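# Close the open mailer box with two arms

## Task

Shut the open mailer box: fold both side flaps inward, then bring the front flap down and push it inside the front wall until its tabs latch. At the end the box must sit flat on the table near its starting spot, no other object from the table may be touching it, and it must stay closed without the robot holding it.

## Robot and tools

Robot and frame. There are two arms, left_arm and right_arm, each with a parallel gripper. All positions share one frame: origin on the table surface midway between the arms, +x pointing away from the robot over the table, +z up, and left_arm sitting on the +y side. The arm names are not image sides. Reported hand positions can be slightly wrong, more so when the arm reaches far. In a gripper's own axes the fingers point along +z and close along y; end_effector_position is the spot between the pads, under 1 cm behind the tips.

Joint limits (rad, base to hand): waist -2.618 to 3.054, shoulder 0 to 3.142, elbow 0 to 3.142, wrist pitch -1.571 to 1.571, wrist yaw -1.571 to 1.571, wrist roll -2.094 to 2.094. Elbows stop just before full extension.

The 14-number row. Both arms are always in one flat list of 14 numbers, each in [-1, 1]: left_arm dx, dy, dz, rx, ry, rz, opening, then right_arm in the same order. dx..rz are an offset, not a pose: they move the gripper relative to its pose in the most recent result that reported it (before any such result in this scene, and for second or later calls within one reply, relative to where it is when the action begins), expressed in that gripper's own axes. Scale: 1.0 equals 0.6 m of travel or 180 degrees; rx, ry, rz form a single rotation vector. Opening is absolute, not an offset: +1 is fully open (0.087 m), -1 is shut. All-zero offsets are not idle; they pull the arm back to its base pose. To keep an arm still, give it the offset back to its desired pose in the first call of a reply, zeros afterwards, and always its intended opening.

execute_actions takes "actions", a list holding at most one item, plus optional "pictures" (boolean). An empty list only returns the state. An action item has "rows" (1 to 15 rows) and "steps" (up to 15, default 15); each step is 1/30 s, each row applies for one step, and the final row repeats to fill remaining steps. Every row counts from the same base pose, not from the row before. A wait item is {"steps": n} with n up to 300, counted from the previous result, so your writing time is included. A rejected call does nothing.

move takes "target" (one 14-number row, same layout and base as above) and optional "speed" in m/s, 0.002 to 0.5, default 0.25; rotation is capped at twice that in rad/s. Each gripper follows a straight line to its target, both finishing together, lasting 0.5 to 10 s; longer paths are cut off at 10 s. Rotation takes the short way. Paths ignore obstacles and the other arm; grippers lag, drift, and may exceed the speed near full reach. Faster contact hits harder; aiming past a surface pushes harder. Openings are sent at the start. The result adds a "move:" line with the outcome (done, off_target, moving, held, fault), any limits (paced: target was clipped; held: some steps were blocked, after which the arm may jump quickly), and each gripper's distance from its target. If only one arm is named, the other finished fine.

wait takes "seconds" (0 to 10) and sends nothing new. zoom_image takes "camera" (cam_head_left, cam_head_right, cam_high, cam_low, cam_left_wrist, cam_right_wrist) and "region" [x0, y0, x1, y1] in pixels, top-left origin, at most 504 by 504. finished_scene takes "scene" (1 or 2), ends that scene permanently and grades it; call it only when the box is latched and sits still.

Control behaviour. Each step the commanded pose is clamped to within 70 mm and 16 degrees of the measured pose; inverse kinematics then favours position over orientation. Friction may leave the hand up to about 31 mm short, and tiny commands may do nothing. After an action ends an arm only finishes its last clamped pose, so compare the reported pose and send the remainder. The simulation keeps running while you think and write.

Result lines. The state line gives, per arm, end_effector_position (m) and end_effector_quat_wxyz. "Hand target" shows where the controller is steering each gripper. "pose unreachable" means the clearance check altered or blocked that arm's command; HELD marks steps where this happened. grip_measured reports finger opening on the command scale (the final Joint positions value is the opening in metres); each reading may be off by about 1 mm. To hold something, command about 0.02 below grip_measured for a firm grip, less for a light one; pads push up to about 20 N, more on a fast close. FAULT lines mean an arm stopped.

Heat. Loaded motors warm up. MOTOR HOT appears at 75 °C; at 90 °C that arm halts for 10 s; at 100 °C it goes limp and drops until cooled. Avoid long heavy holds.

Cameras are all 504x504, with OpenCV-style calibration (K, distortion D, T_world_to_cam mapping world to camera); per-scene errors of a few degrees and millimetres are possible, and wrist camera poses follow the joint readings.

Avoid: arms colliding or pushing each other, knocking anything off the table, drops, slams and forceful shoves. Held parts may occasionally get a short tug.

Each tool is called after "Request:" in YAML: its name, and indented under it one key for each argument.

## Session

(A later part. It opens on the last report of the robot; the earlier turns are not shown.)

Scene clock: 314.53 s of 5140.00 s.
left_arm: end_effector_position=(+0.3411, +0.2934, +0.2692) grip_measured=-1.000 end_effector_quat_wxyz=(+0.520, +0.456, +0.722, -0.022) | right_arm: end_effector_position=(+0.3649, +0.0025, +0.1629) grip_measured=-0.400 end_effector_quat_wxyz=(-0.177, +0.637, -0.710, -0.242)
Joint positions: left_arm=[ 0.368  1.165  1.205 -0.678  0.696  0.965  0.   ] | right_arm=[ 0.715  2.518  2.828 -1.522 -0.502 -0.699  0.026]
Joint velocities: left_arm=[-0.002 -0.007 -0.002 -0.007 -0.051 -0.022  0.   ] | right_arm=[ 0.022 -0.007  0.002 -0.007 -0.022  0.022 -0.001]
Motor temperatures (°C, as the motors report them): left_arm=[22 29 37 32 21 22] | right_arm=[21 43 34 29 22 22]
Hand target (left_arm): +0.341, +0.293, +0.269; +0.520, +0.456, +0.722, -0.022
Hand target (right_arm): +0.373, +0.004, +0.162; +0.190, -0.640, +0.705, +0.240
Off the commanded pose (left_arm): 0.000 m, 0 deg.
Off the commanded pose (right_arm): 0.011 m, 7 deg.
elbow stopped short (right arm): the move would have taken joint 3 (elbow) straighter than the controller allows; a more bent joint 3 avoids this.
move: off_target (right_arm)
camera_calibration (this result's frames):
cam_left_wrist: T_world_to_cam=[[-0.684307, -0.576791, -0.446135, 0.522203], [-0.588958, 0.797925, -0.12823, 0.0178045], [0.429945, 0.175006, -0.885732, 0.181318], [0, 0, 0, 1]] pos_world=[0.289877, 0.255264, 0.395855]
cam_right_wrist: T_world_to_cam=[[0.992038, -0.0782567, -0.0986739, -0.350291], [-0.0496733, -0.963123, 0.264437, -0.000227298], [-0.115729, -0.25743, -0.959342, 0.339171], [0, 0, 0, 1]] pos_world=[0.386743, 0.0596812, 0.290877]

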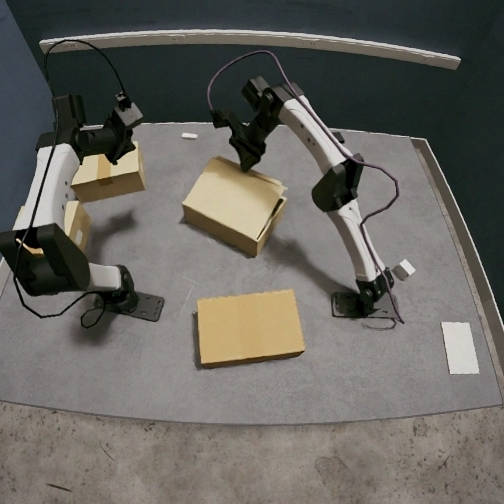

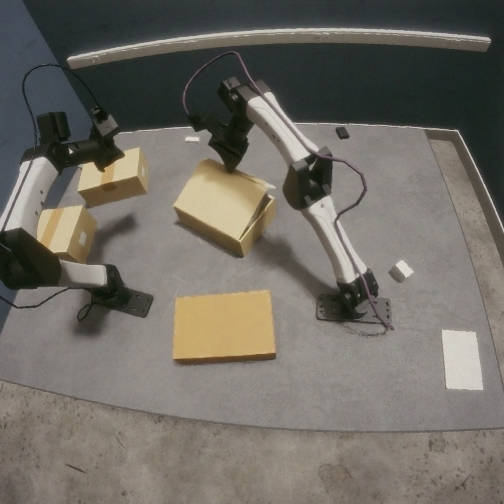

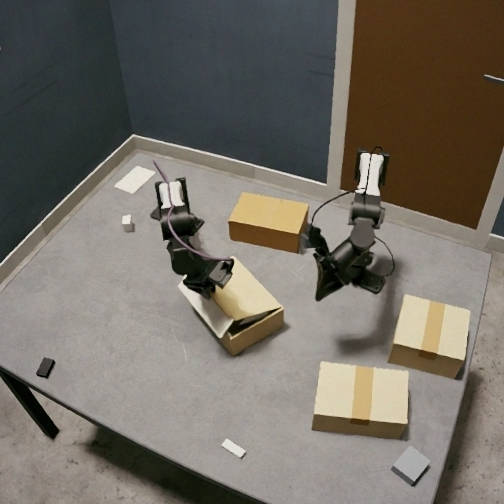

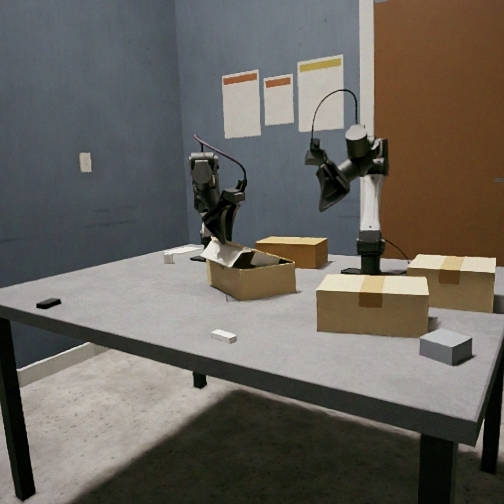

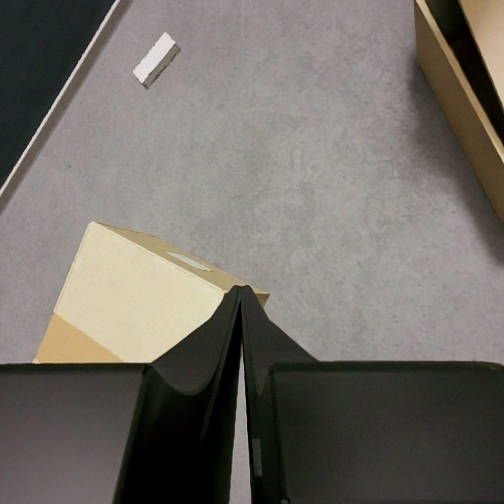

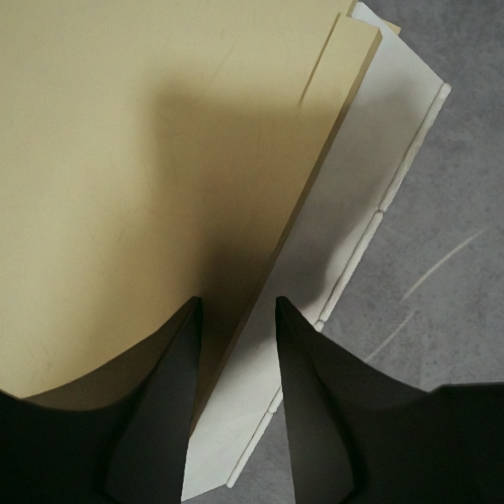

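Request:
move:
  target: [0,0,0,0,0,0,-1,0,0,0,0,0,0,-1]

Scene clock: 316.97 s of 5140.00 s.
left_arm: end_effector_position=(+0.3411, +0.2934, +0.2692) grip_measured=-1.000 end_effector_quat_wxyz=(+0.520, +0.456, +0.722, -0.022) | right_arm: end_effector_position=(+0.3649, +0.0027, +0.1630) grip_measured=-0.729 end_effector_quat_wxyz=(-0.177, +0.638, -0.710, -0.242)
Joint positions: left_arm=[ 0.368  1.165  1.205 -0.678  0.696  0.965  0.   ] | right_arm=[ 0.715  2.518  2.828 -1.521 -0.503 -0.701  0.012]
Joint velocities: left_arm=[ 0.002  0.017 -0.017  0.022  0.037 -0.051  0.   ] | right_arm=[ 0.002 -0.012  0.002  0.007 -0.081  0.007 -0.   ]
Motor temperatures (°C, as the motors report them): left_arm=[22 29 37 32 21 22] | right_arm=[21 44 34 29 22 22]
Hand target (left_arm): +0.341, +0.293, +0.269; +0.520, +0.456, +0.722, -0.022
Hand target (right_arm): +0.365, +0.002, +0.163; +0.176, -0.637, +0.710, +0.242
Off the commanded pose (left_arm): 0.000 m, 0 deg.
Off the commanded pose (right_arm): 0.000 m, 0 deg.
move: done
camera_calibration (this result's frames):
cam_left_wrist: T_world_to_cam=[[-0.684307, -0.576791, -0.446135, 0.522203], [-0.588958, 0.797925, -0.12823, 0.0178045], [0.429945, 0.175006, -0.885732, 0.181318], [0, 0, 0, 1]] pos_world=[0.289877, 0.255264, 0.395855]
cam_right_wrist: T_world_to_cam=[[0.992215, -0.0765008, -0.0982657, -0.350401], [-0.0482123, -0.963511, 0.26329, -0.000414569], [-0.114822, -0.256503, -0.959699, 0.339019], [0, 0, 0, 1]] pos_world=[0.38658, 0.059754, 0.291033]

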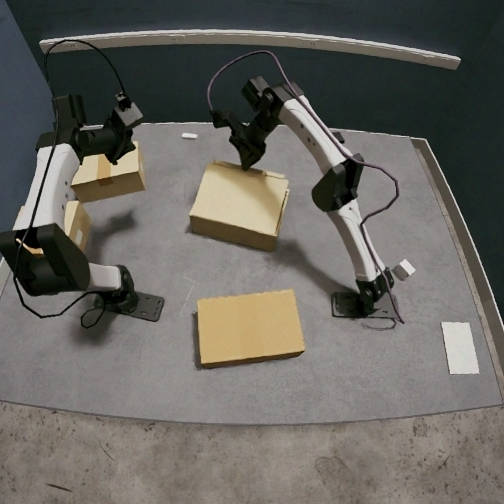

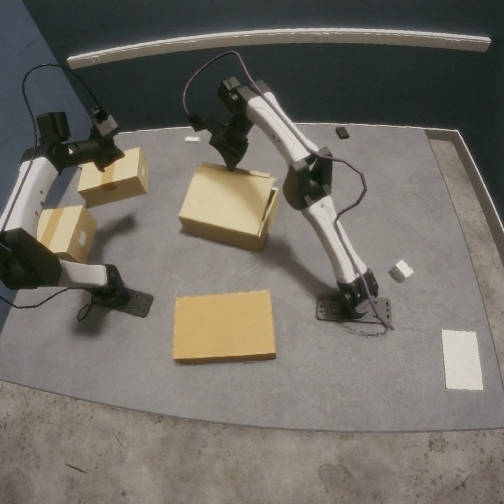

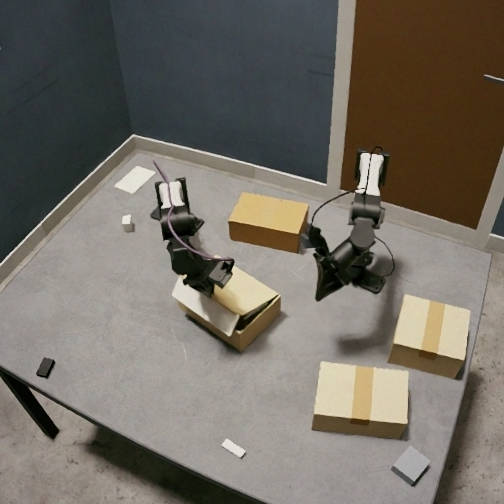

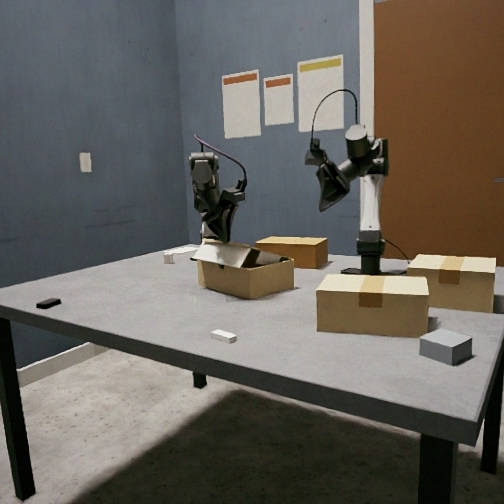

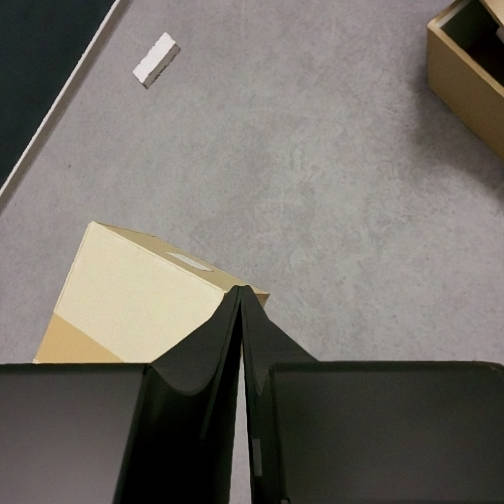

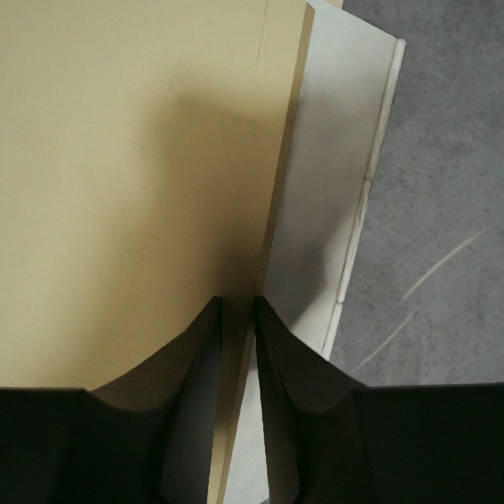

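Request:
move:
  target: [-0.06,-0.118,0.425,0.232,-0.074,-0.038,-1,-0.02,0.03,-0.033,0,0,0,-0.8]
  speed: 0.12

Scene clock: 325.53 s of 5140.00 s.
left_arm: end_effector_position=(+0.4849, +0.1044, +0.1547) grip_measured=-1.000 end_effector_quat_wxyz=(+0.420, +0.558, +0.621, -0.355) | right_arm: end_effector_position=(+0.3570, +0.0033, +0.1698) grip_measured=-0.729 end_effector_quat_wxyz=(-0.174, +0.637, -0.710, -0.242)
Joint positions: left_arm=[ 0.029  2.2    1.95  -0.755  1.084  0.977  0.   ] | right_arm=[ 0.726  2.502  2.828 -1.538 -0.499 -0.689  0.012]
Joint velocities: left_arm=[-0.022  0.012 -0.017 -0.066 -0.007 -0.007  0.   ] | right_arm=[-0.012 -0.027 -0.002  0.007  0.007 -0.037 -0.001]
Motor temperatures (°C, as the motors report them): left_arm=[22 29 37 32 21 22] | right_arm=[21 45 34 29 22 22]
Hand target (left_arm): +0.482, +0.101, +0.148; +0.409, +0.557, +0.624, -0.364
Hand target (right_arm): +0.349, +0.003, +0.187; +0.183, -0.636, +0.709, +0.242
Off the commanded pose (left_arm): 0.008 m, 2 deg.
Off the commanded pose (right_arm): 0.020 m, 0 deg.
elbow stopped short (right arm): the move would have taken joint 3 (elbow) straighter than the controller allows; a more bent joint 3 avoids this.
After step 90, 1.80 s passed at rest.
move: off_target (right_arm)
camera_calibration (this result's frames):
cam_left_wrist: T_world_to_cam=[[-0.992426, -0.11829, -0.0331314, 0.498217], [-0.104895, 0.956395, -0.272591, 0.00965122], [0.0639314, -0.267052, -0.961559, 0.286585], [0, 0, 0, 1]] pos_world=[0.477134, 0.126237, 0.294706]
cam_right_wrist: T_world_to_cam=[[0.991778, -0.0766461, -0.102478, -0.340988], [-0.0467538, -0.96246, 0.267368, -0.00325866], [-0.119124, -0.260379, -0.95813, 0.346069], [0, 0, 0, 1]] pos_world=[0.379257, 0.0608372, 0.297507]

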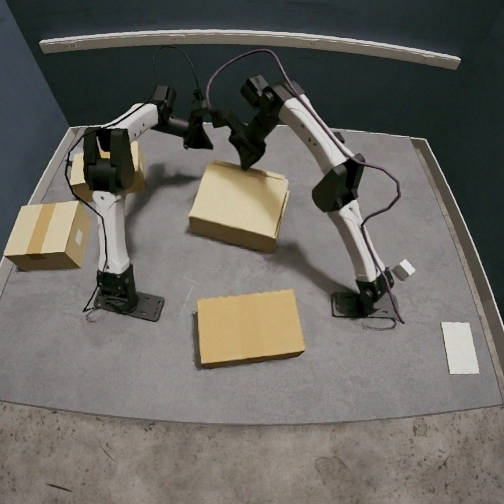

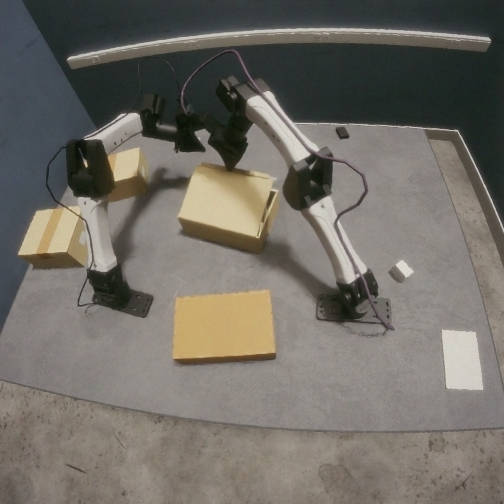

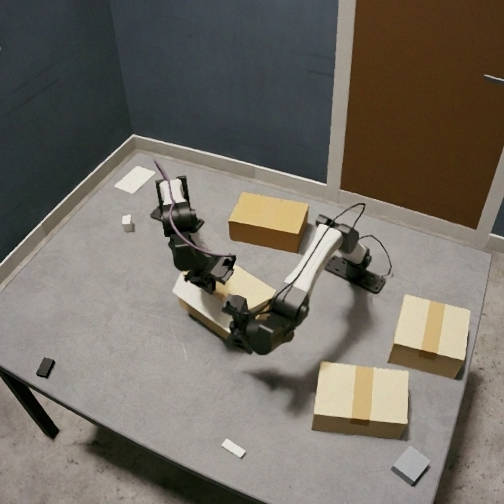

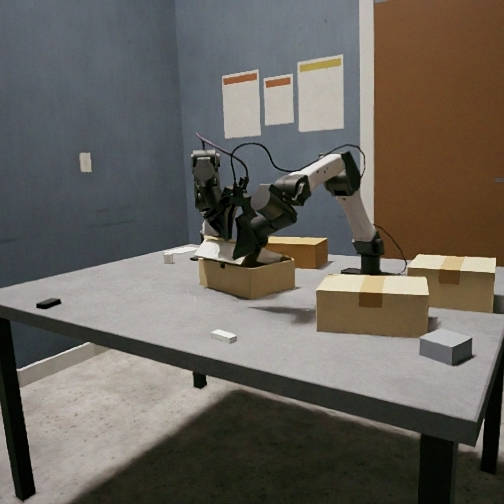

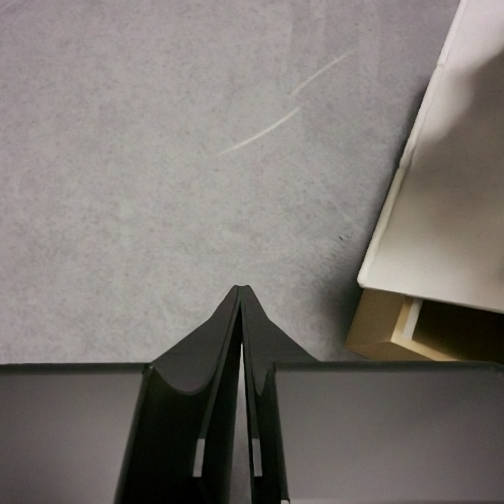

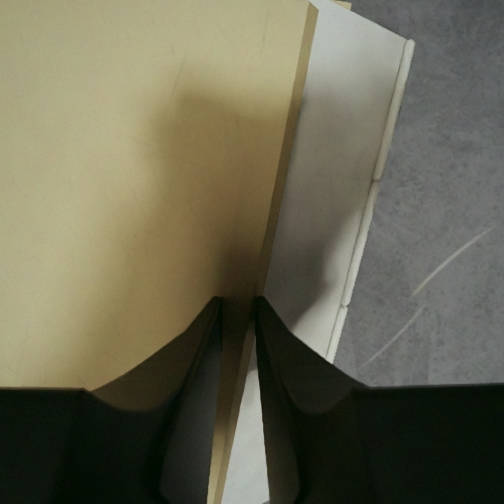

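Request:
move:
  target: [0.02,0,0.085,0,-0.1,0,-1,-0.02,0.01,-0.02,0,0,0,-0.8]
  speed: 0.1

Request:
move:
  target: [0,-0.16,0,0,0,0,-1,0,0,0,0,0,0,-0.8]
  speed: 0.05

Scene clock: 330.67 s of 5140.00 s.
left_arm: end_effector_position=(+0.4958, +0.0672, +0.1440) grip_measured=-1.000 end_effector_quat_wxyz=(+0.527, +0.504, +0.537, -0.423) | right_arm: end_effector_position=(+0.3569, +0.0031, +0.1697) grip_measured=-0.729 end_effector_quat_wxyz=(-0.173, +0.634, -0.714, -0.242)
Joint positions: left_arm=[0.006 2.194 1.515 0.398 1.256 0.344 0.   ] | right_arm=[ 0.726  2.502  2.828 -1.538 -0.497 -0.68   0.012]
Joint velocities: left_arm=[ 0.007 -0.007 -0.002  0.022 -0.037 -0.066  0.   ] | right_arm=[-0.007  0.002 -0.002  0.051  0.007 -0.007  0.   ]
Motor temperatures (°C, as the motors report them): left_arm=[22 31 37 32 21 22] | right_arm=[21 47 34 29 22 22]
Hand target (left_arm): +0.490, +0.064, +0.123; +0.511, +0.497, +0.549, -0.436
Hand target (right_arm): +0.353, +0.006, +0.186; +0.190, -0.634, +0.709, +0.243
Off the commanded pose (left_arm): 0.021 m, 3 deg.
Off the commanded pose (right_arm): 0.018 m, 1 deg.
elbow stopped short (right arm): the move would have taken joint 3 (elbow) straighter than the controller allows; a more bent joint 3 avoids this.
move: off_target (left_arm, right_arm)
camera_calibration (this result's frames):
cam_left_wrist: T_world_to_cam=[[-0.988056, -0.129133, -0.0840838, 0.510129], [-0.060444, 0.826714, -0.559367, 0.0714924], [0.141746, -0.547603, -0.824645, 0.226181], [0, 0, 0, 1]] pos_world=[0.476297, 0.130628, 0.269403]
cam_right_wrist: T_world_to_cam=[[0.990692, -0.0849777, -0.106339, -0.339797], [-0.0535546, -0.961526, 0.269443, -0.00136308], [-0.125144, -0.26124, -0.957127, 0.347924], [0, 0, 0, 1]] pos_world=[0.380101, 0.0607058, 0.297241]

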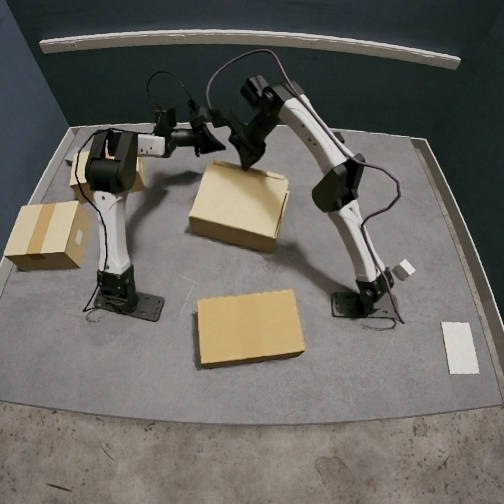

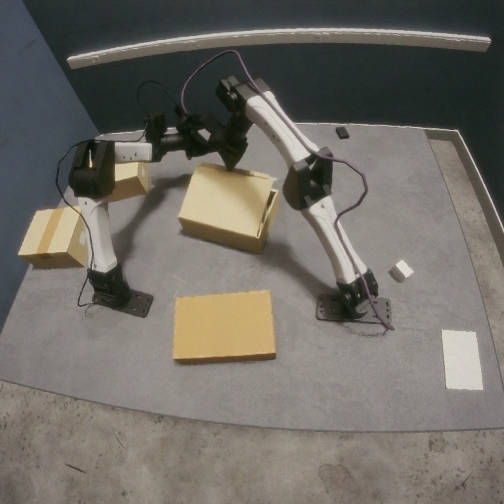

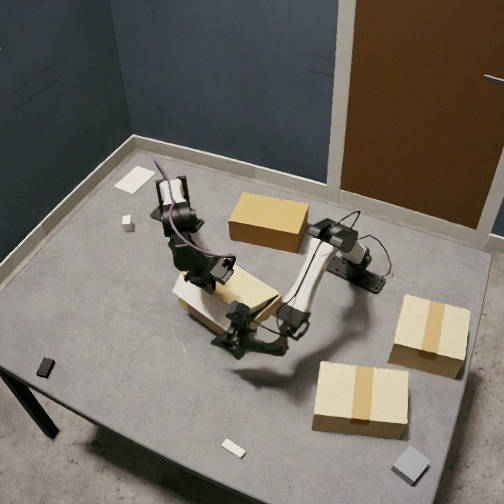

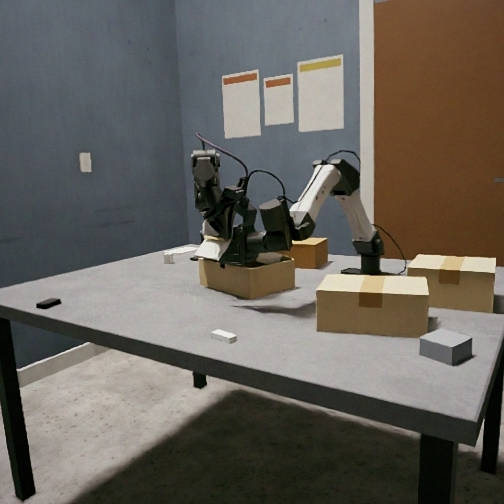

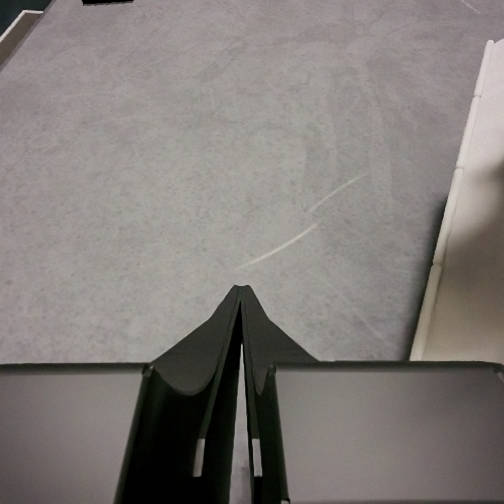

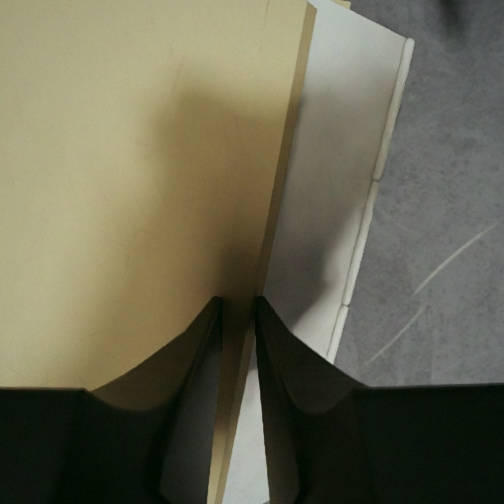

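Scene clock: 332.87 s of 5140.00 s.
left_arm: end_effector_position=(+0.4129, +0.0588, +0.1454) grip_measured=-1.000 end_effector_quat_wxyz=(+0.540, +0.504, +0.535, -0.411) | right_arm: end_effector_position=(+0.3541, +0.0009, +0.1689) grip_measured=-0.735 end_effector_quat_wxyz=(-0.166, +0.634, -0.716, -0.242)
Joint positions: left_arm=[-0.053  1.92   1.065  0.646  1.177  0.299  0.   ] | right_arm=[ 0.726  2.502  2.828 -1.553 -0.497 -0.68   0.012]
Joint velocities: left_arm=[-0.017  0.007 -0.007  0.022  0.007 -0.037  0.   ] | right_arm=[-0.012 -0.032 -0.007  0.037 -0.037  0.081  0.   ]
Motor temperatures (°C, as the motors report them): left_arm=[22 32 37 32 21 22] | right_arm=[21 47 34 29 22 22]
Hand target (left_arm): +0.402, +0.053, +0.139; +0.528, +0.504, +0.537, -0.423
Hand target (right_arm): +0.357, +0.003, +0.170; +0.173, -0.634, +0.714, +0.242
Off the commanded pose (left_arm): 0.016 m, 2 deg.
Off the commanded pose (right_arm): 0.004 m, 1 deg.
move: off_target (left_arm)
camera_calibration (this result's frames):
cam_left_wrist: T_world_to_cam=[[-0.982304, -0.149869, -0.112327, 0.430246], [-0.0614784, 0.824528, -0.562472, 0.0751922], [0.176914, -0.545613, -0.819151, 0.219045], [0, 0, 0, 1]] pos_world=[0.388503, 0.121996, 0.270052]
cam_right_wrist: T_world_to_cam=[[0.989402, -0.0860237, -0.116981, -0.335097], [-0.0503849, -0.958957, 0.279039, -0.0061813], [-0.136183, -0.270187, -0.953128, 0.349494], [0, 0, 0, 1]] pos_world=[0.37883, 0.059675, 0.295638]

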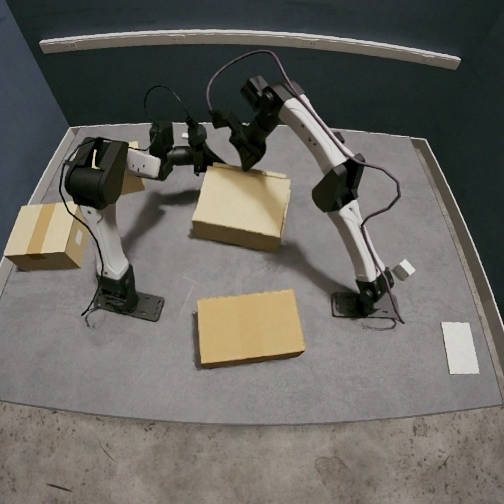

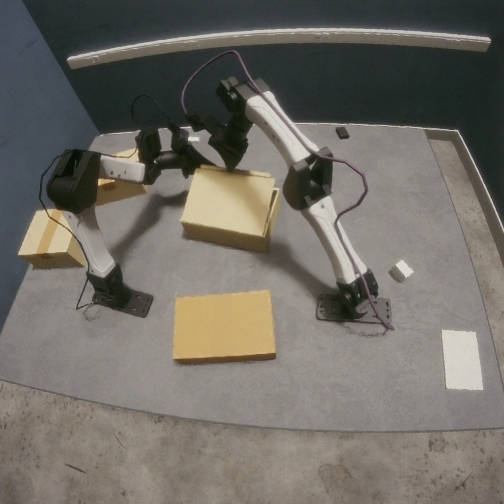

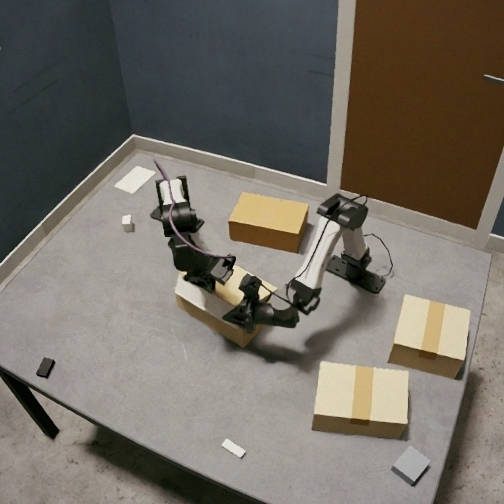

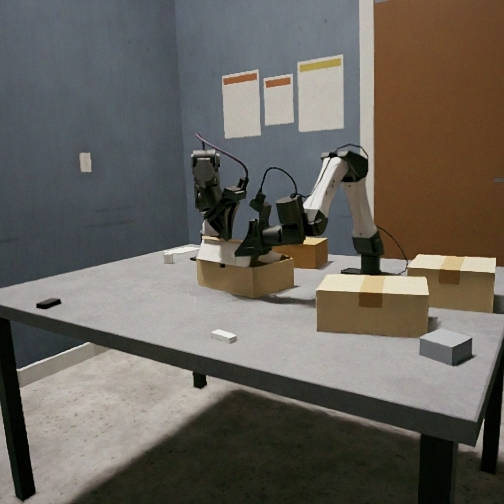

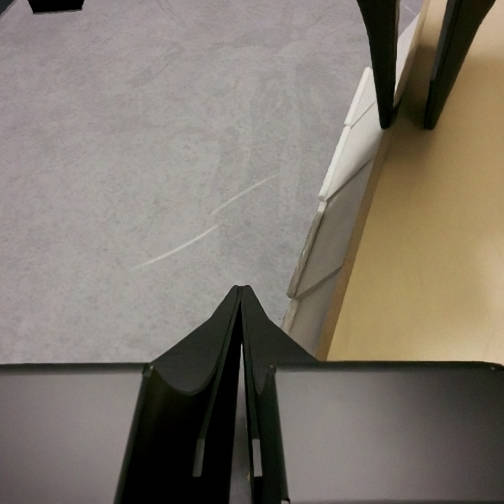

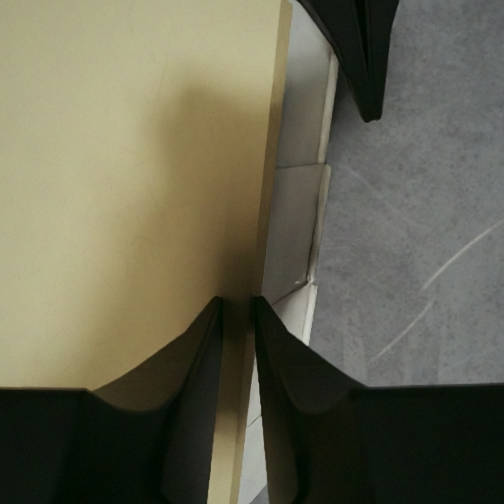

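Request:
move:
  target: [0,-0.02,0,0,0,0,-1,-0.035,0.03,-0.05,0,-0.07,0,-0.8]
  speed: 0.05

Request:
move:
  target: [0,-0.07,0,0,0,0,-1,0,0,0,0,0,0,-0.8]
  speed: 0.05

Scene clock: 337.50 s of 5140.00 s.
left_arm: end_effector_position=(+0.4097, +0.0601, +0.1517) grip_measured=-1.000 end_effector_quat_wxyz=(+0.549, +0.505, +0.530, -0.403) | right_arm: end_effector_position=(+0.3374, +0.0001, +0.1945) grip_measured=-0.747 end_effector_quat_wxyz=(+0.221, -0.609, +0.699, +0.301)
Joint positions: left_arm=[-0.053  1.892  1.039  0.669  1.167  0.297  0.   ] | right_arm=[ 0.701  2.15   2.235 -1.176 -0.621 -0.62   0.011]
Joint velocities: left_arm=[ 0.012 -0.027  0.007 -0.154 -0.022  0.037  0.   ] | right_arm=[-0.027 -0.002 -0.017  0.051  0.066 -0.037 -0.   ]
Motor temperatures (°C, as the motors report them): left_arm=[22 33 37 32 21 22] | right_arm=[21 48 34 29 22 22]
Hand target (left_arm): +0.401, +0.057, +0.145; +0.540, +0.504, +0.535, -0.411
Hand target (right_arm): +0.340, +0.002, +0.207; +0.243, -0.604, +0.693, +0.309
Off the commanded pose (left_arm): 0.012 m, 1 deg.
Off the commanded pose (right_arm): 0.014 m, 3 deg.
move: off_target (left_arm, right_arm)
camera_calibration (this result's frames):
cam_left_wrist: T_world_to_cam=[[-0.977868, -0.160075, -0.134722, 0.430149], [-0.0563474, 0.821619, -0.567245, 0.0762123], [0.201492, -0.547099, -0.812455, 0.214524], [0, 0, 0, 1]] pos_world=[0.381699, 0.123605, 0.275473]
cam_right_wrist: T_world_to_cam=[[0.987338, -0.0857574, -0.133448, -0.311765], [-0.0707427, -0.991021, 0.113455, 0.0241603], [-0.14198, -0.102578, -0.98454, 0.379436], [0, 0, 0, 1]] pos_world=[0.363399, 0.0361291, 0.329224]

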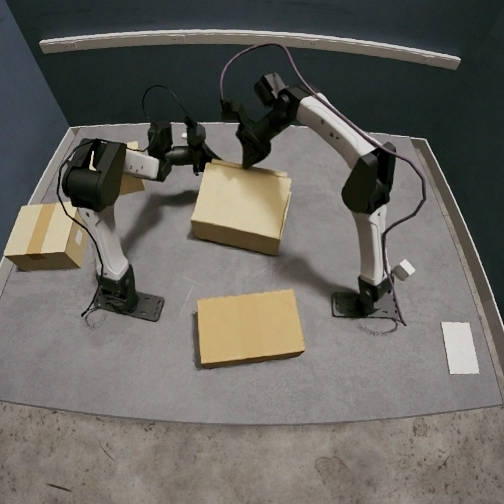

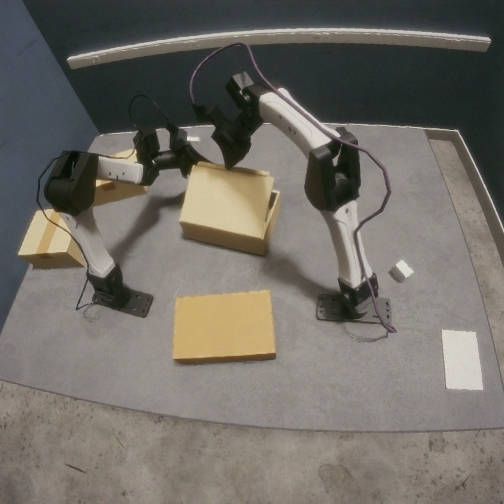

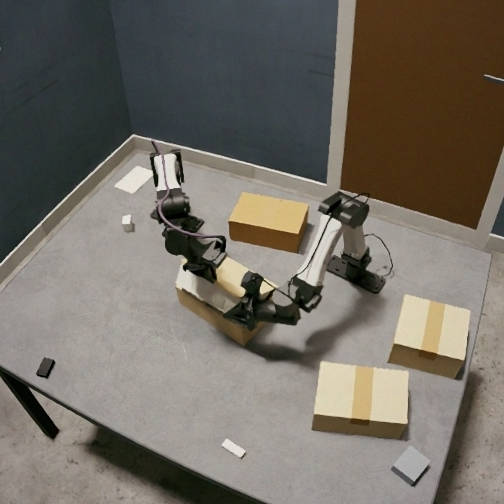

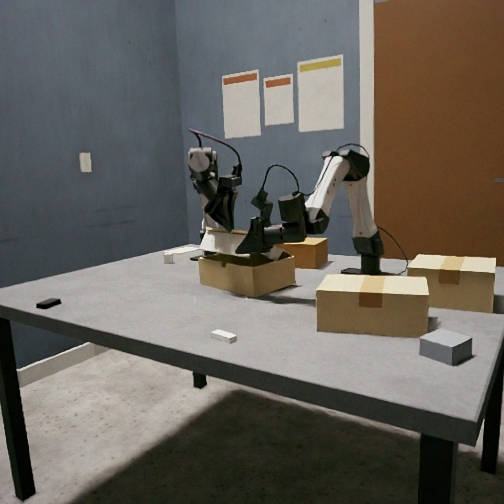

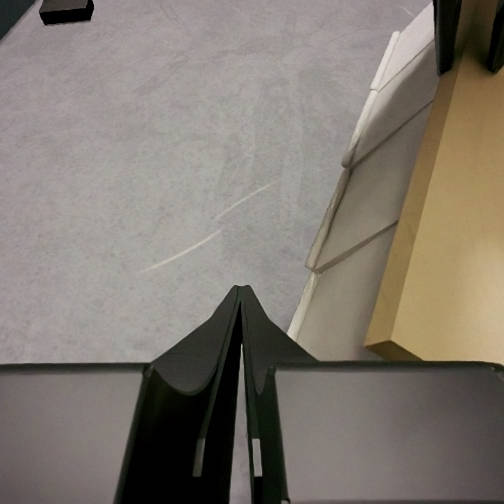

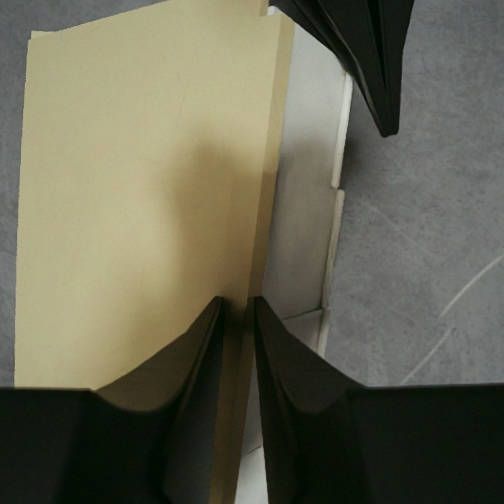

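Scene clock: 338.60 s of 5140.00 s.
left_arm: end_effector_position=(+0.3814, +0.0593, +0.1523) grip_measured=-1.000 end_effector_quat_wxyz=(+0.561, +0.502, +0.531, -0.389) | right_arm: end_effector_position=(+0.3328, -0.0036, +0.1924) grip_measured=-0.755 end_effector_quat_wxyz=(+0.208, -0.608, +0.704, +0.301)
Joint positions: left_arm=[-0.08   1.789  0.889  0.747  1.111  0.288  0.   ] | right_arm=[ 0.701  2.15   2.235 -1.203 -0.621 -0.62   0.011]
Joint velocities: left_arm=[-0.002 -0.007 -0.002 -0.007  0.037 -0.022  0.   ] | right_arm=[-0.002  0.007  0.017 -0.007  0.007  0.051 -0.   ]
Motor temperatures (°C, as the motors report them): left_arm=[22 33 36 32 21 22] | right_arm=[21 48 34 29 22 22]
Hand target (left_arm): +0.369, +0.053, +0.148; +0.549, +0.505, +0.530, -0.404
Hand target (right_arm): +0.337, -0.000, +0.195; +0.221, -0.609, +0.700, +0.301
Off the commanded pose (left_arm): 0.015 m, 2 deg.
Off the commanded pose (right_arm): 0.006 m, 2 deg.
move: off_target (left_arm)
camera_calibration (this result's frames):
cam_left_wrist: T_world_to_cam=[[-0.969584, -0.187712, -0.157071, 0.404313], [-0.0667041, 0.820097, -0.568323, 0.0798566], [0.235495, -0.54056, -0.807674, 0.206107], [0, 0, 0, 1]] pos_world=[0.348805, 0.121818, 0.275358]
cam_right_wrist: T_world_to_cam=[[0.984298, -0.0885375, -0.152706, -0.303054], [-0.0685015, -0.988904, 0.131817, 0.0160878], [-0.162682, -0.119287, -0.979441, 0.382224], [0, 0, 0, 1]] pos_world=[0.361579, 0.034672, 0.325968]

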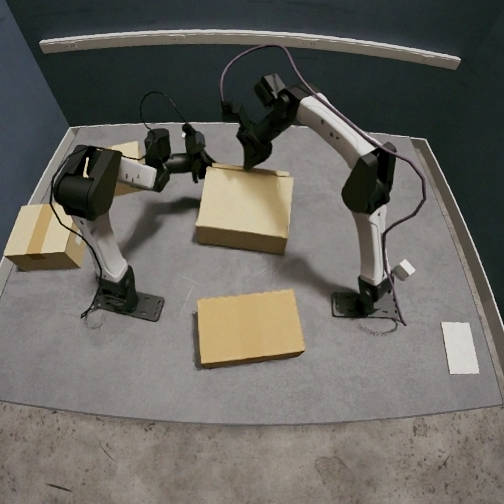

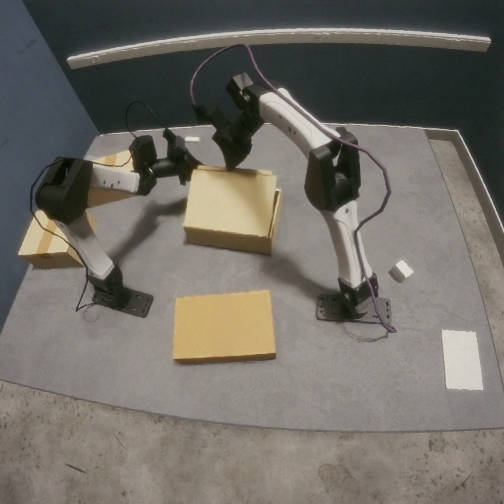

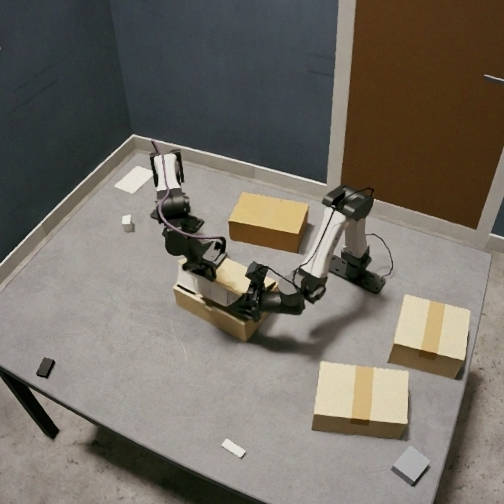

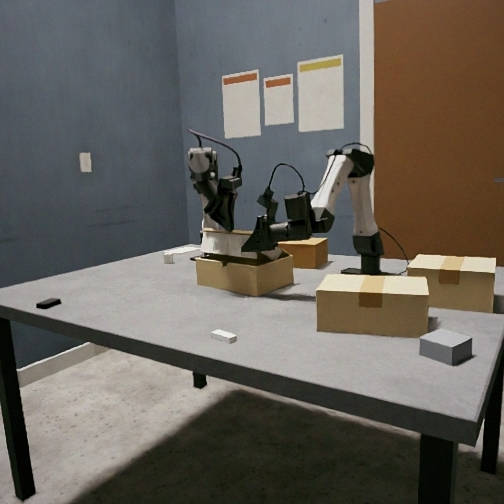

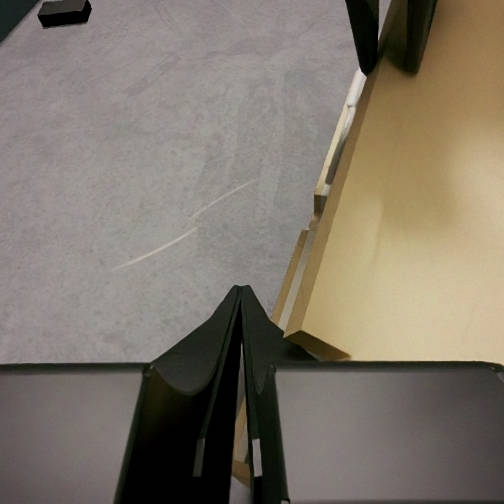

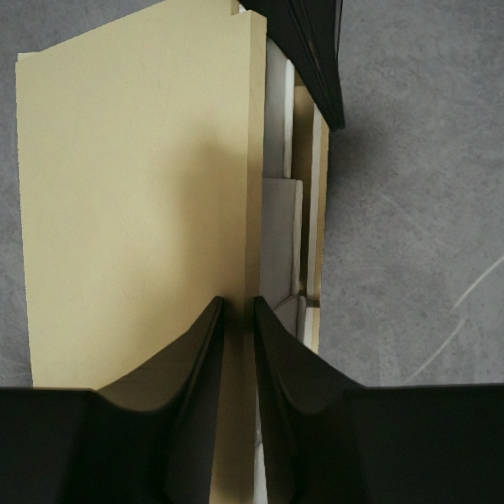

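Working. Push a bit more, slightly lower.

Request:
move:
  target: [0.02,-0.06,0,0,0,0,-1,0,-0.01,0,0,0,0,-0.8]
  speed: 0.05

Scene clock: 341.17 s of 5140.00 s.
left_arm: end_effector_position=(+0.3622, +0.0583, +0.1435) grip_measured=-1.000 end_effector_quat_wxyz=(+0.576, +0.499, +0.529, -0.373) | right_arm: end_effector_position=(+0.3252, -0.0086, +0.1841) grip_measured=-0.760 end_effector_quat_wxyz=(+0.182, -0.607, +0.711, +0.305)
Joint positions: left_arm=[-0.107  1.744  0.761  0.866  1.053  0.283  0.   ] | right_arm=[ 0.701  2.163  2.235 -1.247 -0.626 -0.628  0.01 ]
Joint velocities: left_arm=[ 0.002 -0.012 -0.012  0.007 -0.066  0.037  0.   ] | right_arm=[-0.007 -0.017 -0.017 -0.007 -0.007  0.051 -0.   ]
Motor temperatures (°C, as the motors report them): left_arm=[22 34 36 32 21 22] | right_arm=[21 47 34 29 22 22]
Hand target (left_arm): +0.348, +0.053, +0.136; +0.561, +0.502, +0.531, -0.390
Hand target (right_arm): +0.338, -0.005, +0.192; +0.208, -0.608, +0.704, +0.301
Off the commanded pose (left_arm): 0.017 m, 3 deg.
Off the commanded pose (right_arm): 0.016 m, 3 deg.
move: off_target (left_arm, right_arm)
camera_calibration (this result's frames):
cam_left_wrist: T_world_to_cam=[[-0.95751, -0.218566, -0.188159, 0.386012], [-0.0736488, 0.816101, -0.573198, 0.0778064], [0.278838, -0.534985, -0.797522, 0.185578], [0, 0, 0, 1]] pos_world=[0.323595, 0.120153, 0.265232]
cam_right_wrist: T_world_to_cam=[[0.977435, -0.08593, -0.192968, -0.287665], [-0.0541251, -0.984903, 0.164426, 0.00113039], [-0.204184, -0.150271, -0.96733, 0.38326], [0, 0, 0, 1]] pos_world=[0.359491, 0.0339871, 0.315043]

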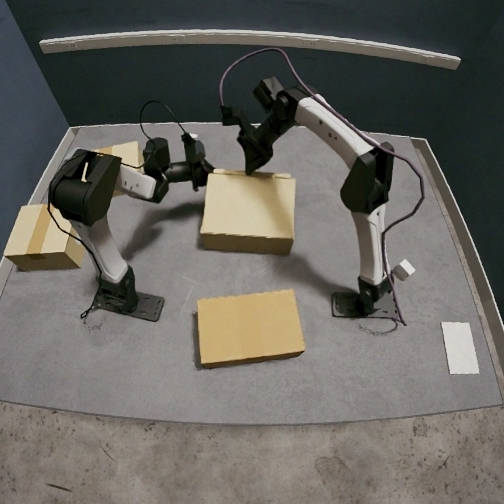

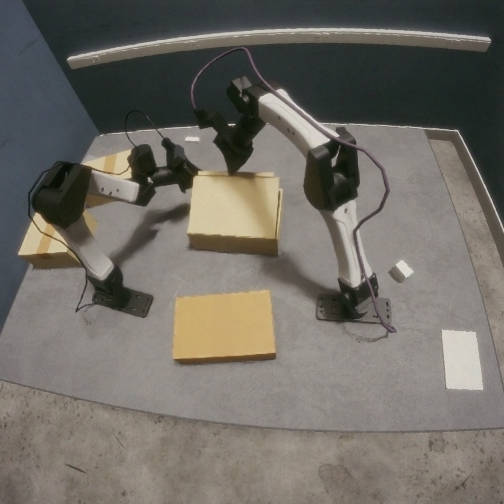

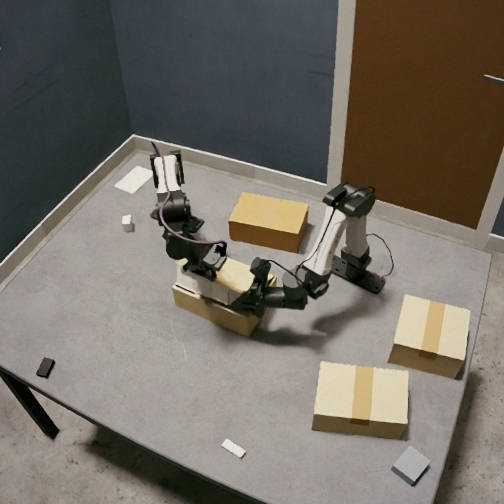

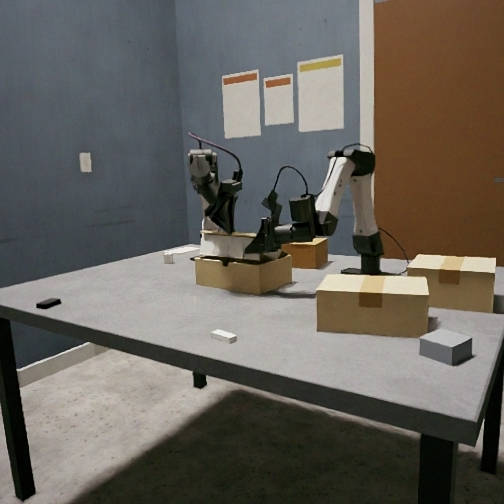

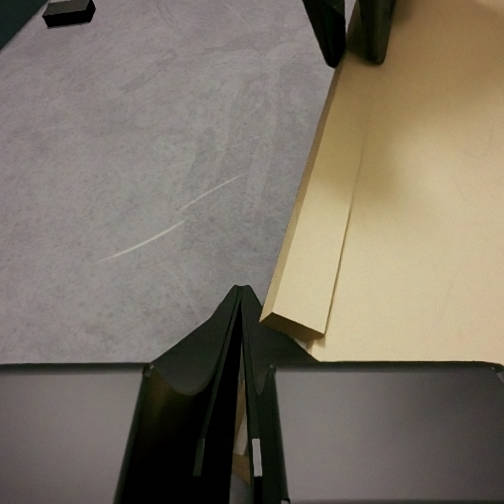

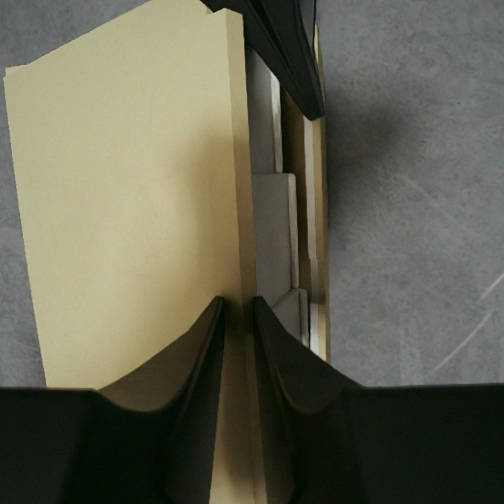

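Request:
move:
  target: [0.02,-0.02,0,0,0,0,-1,0.025,-0.043,0.034,0,0,0,-0.8]
  speed: 0.04

Scene clock: 345.23 s of 5140.00 s.
left_arm: end_effector_position=(+0.3631, +0.0611, +0.1416) grip_measured=-1.000 end_effector_quat_wxyz=(+0.590, +0.495, +0.528, -0.359) | right_arm: end_effector_position=(+0.3285, -0.0122, +0.1718) grip_measured=-0.760 end_effector_quat_wxyz=(+0.172, -0.606, +0.711, +0.313)
Joint positions: left_arm=[-0.107  1.744  0.728  0.927  1.023  0.283  0.   ] | right_arm=[ 0.685  2.182  2.215 -1.244 -0.649 -0.65   0.01 ]
Joint velocities: left_arm=[-0.002 -0.002 -0.017  0.081  0.037 -0.066  0.   ] | right_arm=[ 0.002 -0.007 -0.012  0.051  0.081 -0.022  0.   ]
Motor temperatures (°C, as the motors report them): left_arm=[22 34 36 33 21 22] | right_arm=[21 47 34 29 22 22]
Hand target (left_arm): +0.352, +0.057, +0.130; +0.576, +0.499, +0.529, -0.373
Hand target (right_arm): +0.344, -0.010, +0.154; +0.181, -0.607, +0.711, +0.305
Off the commanded pose (left_arm): 0.017 m, 2 deg.
Off the commanded pose (right_arm): 0.025 m, 2 deg.
move: off_target (left_arm, right_arm)
camera_calibration (this result's frames):
cam_left_wrist: T_world_to_cam=[[-0.945191, -0.248064, -0.212315, 0.387928], [-0.0827855, 0.811059, -0.579077, 0.0789376], [0.315848, -0.529762, -0.787142, 0.170068], [0, 0, 0, 1]] pos_world=[0.319486, 0.122304, 0.261942]
cam_right_wrist: T_world_to_cam=[[0.972825, -0.0779263, -0.218035, -0.287584], [-0.0415138, -0.985107, 0.166854, -0.00480273], [-0.22779, -0.153269, -0.961572, 0.378225], [0, 0, 0, 1]] pos_world=[0.365725, 0.0308284, 0.301788]

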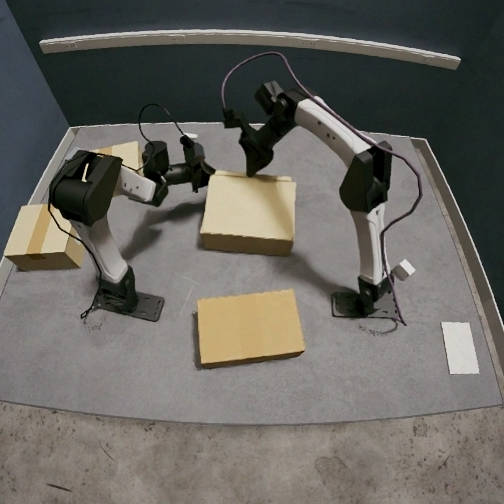

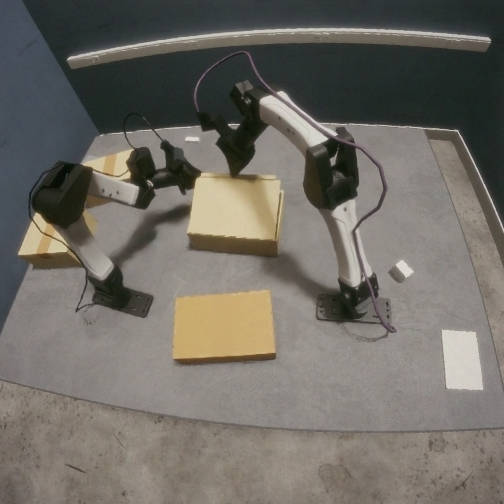

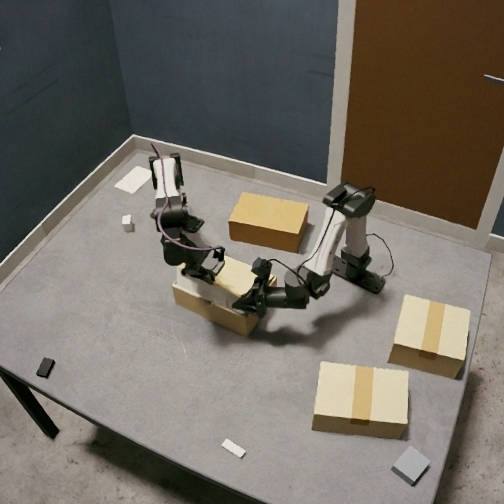

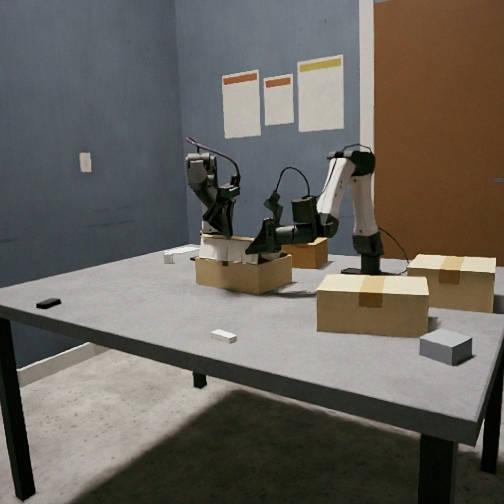

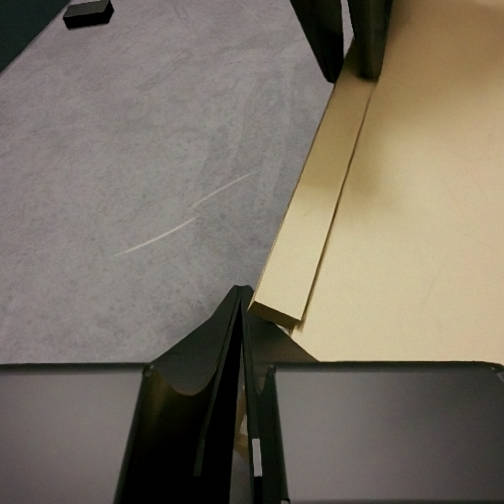

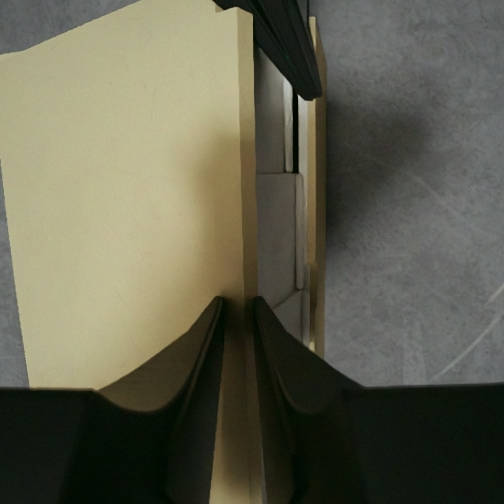

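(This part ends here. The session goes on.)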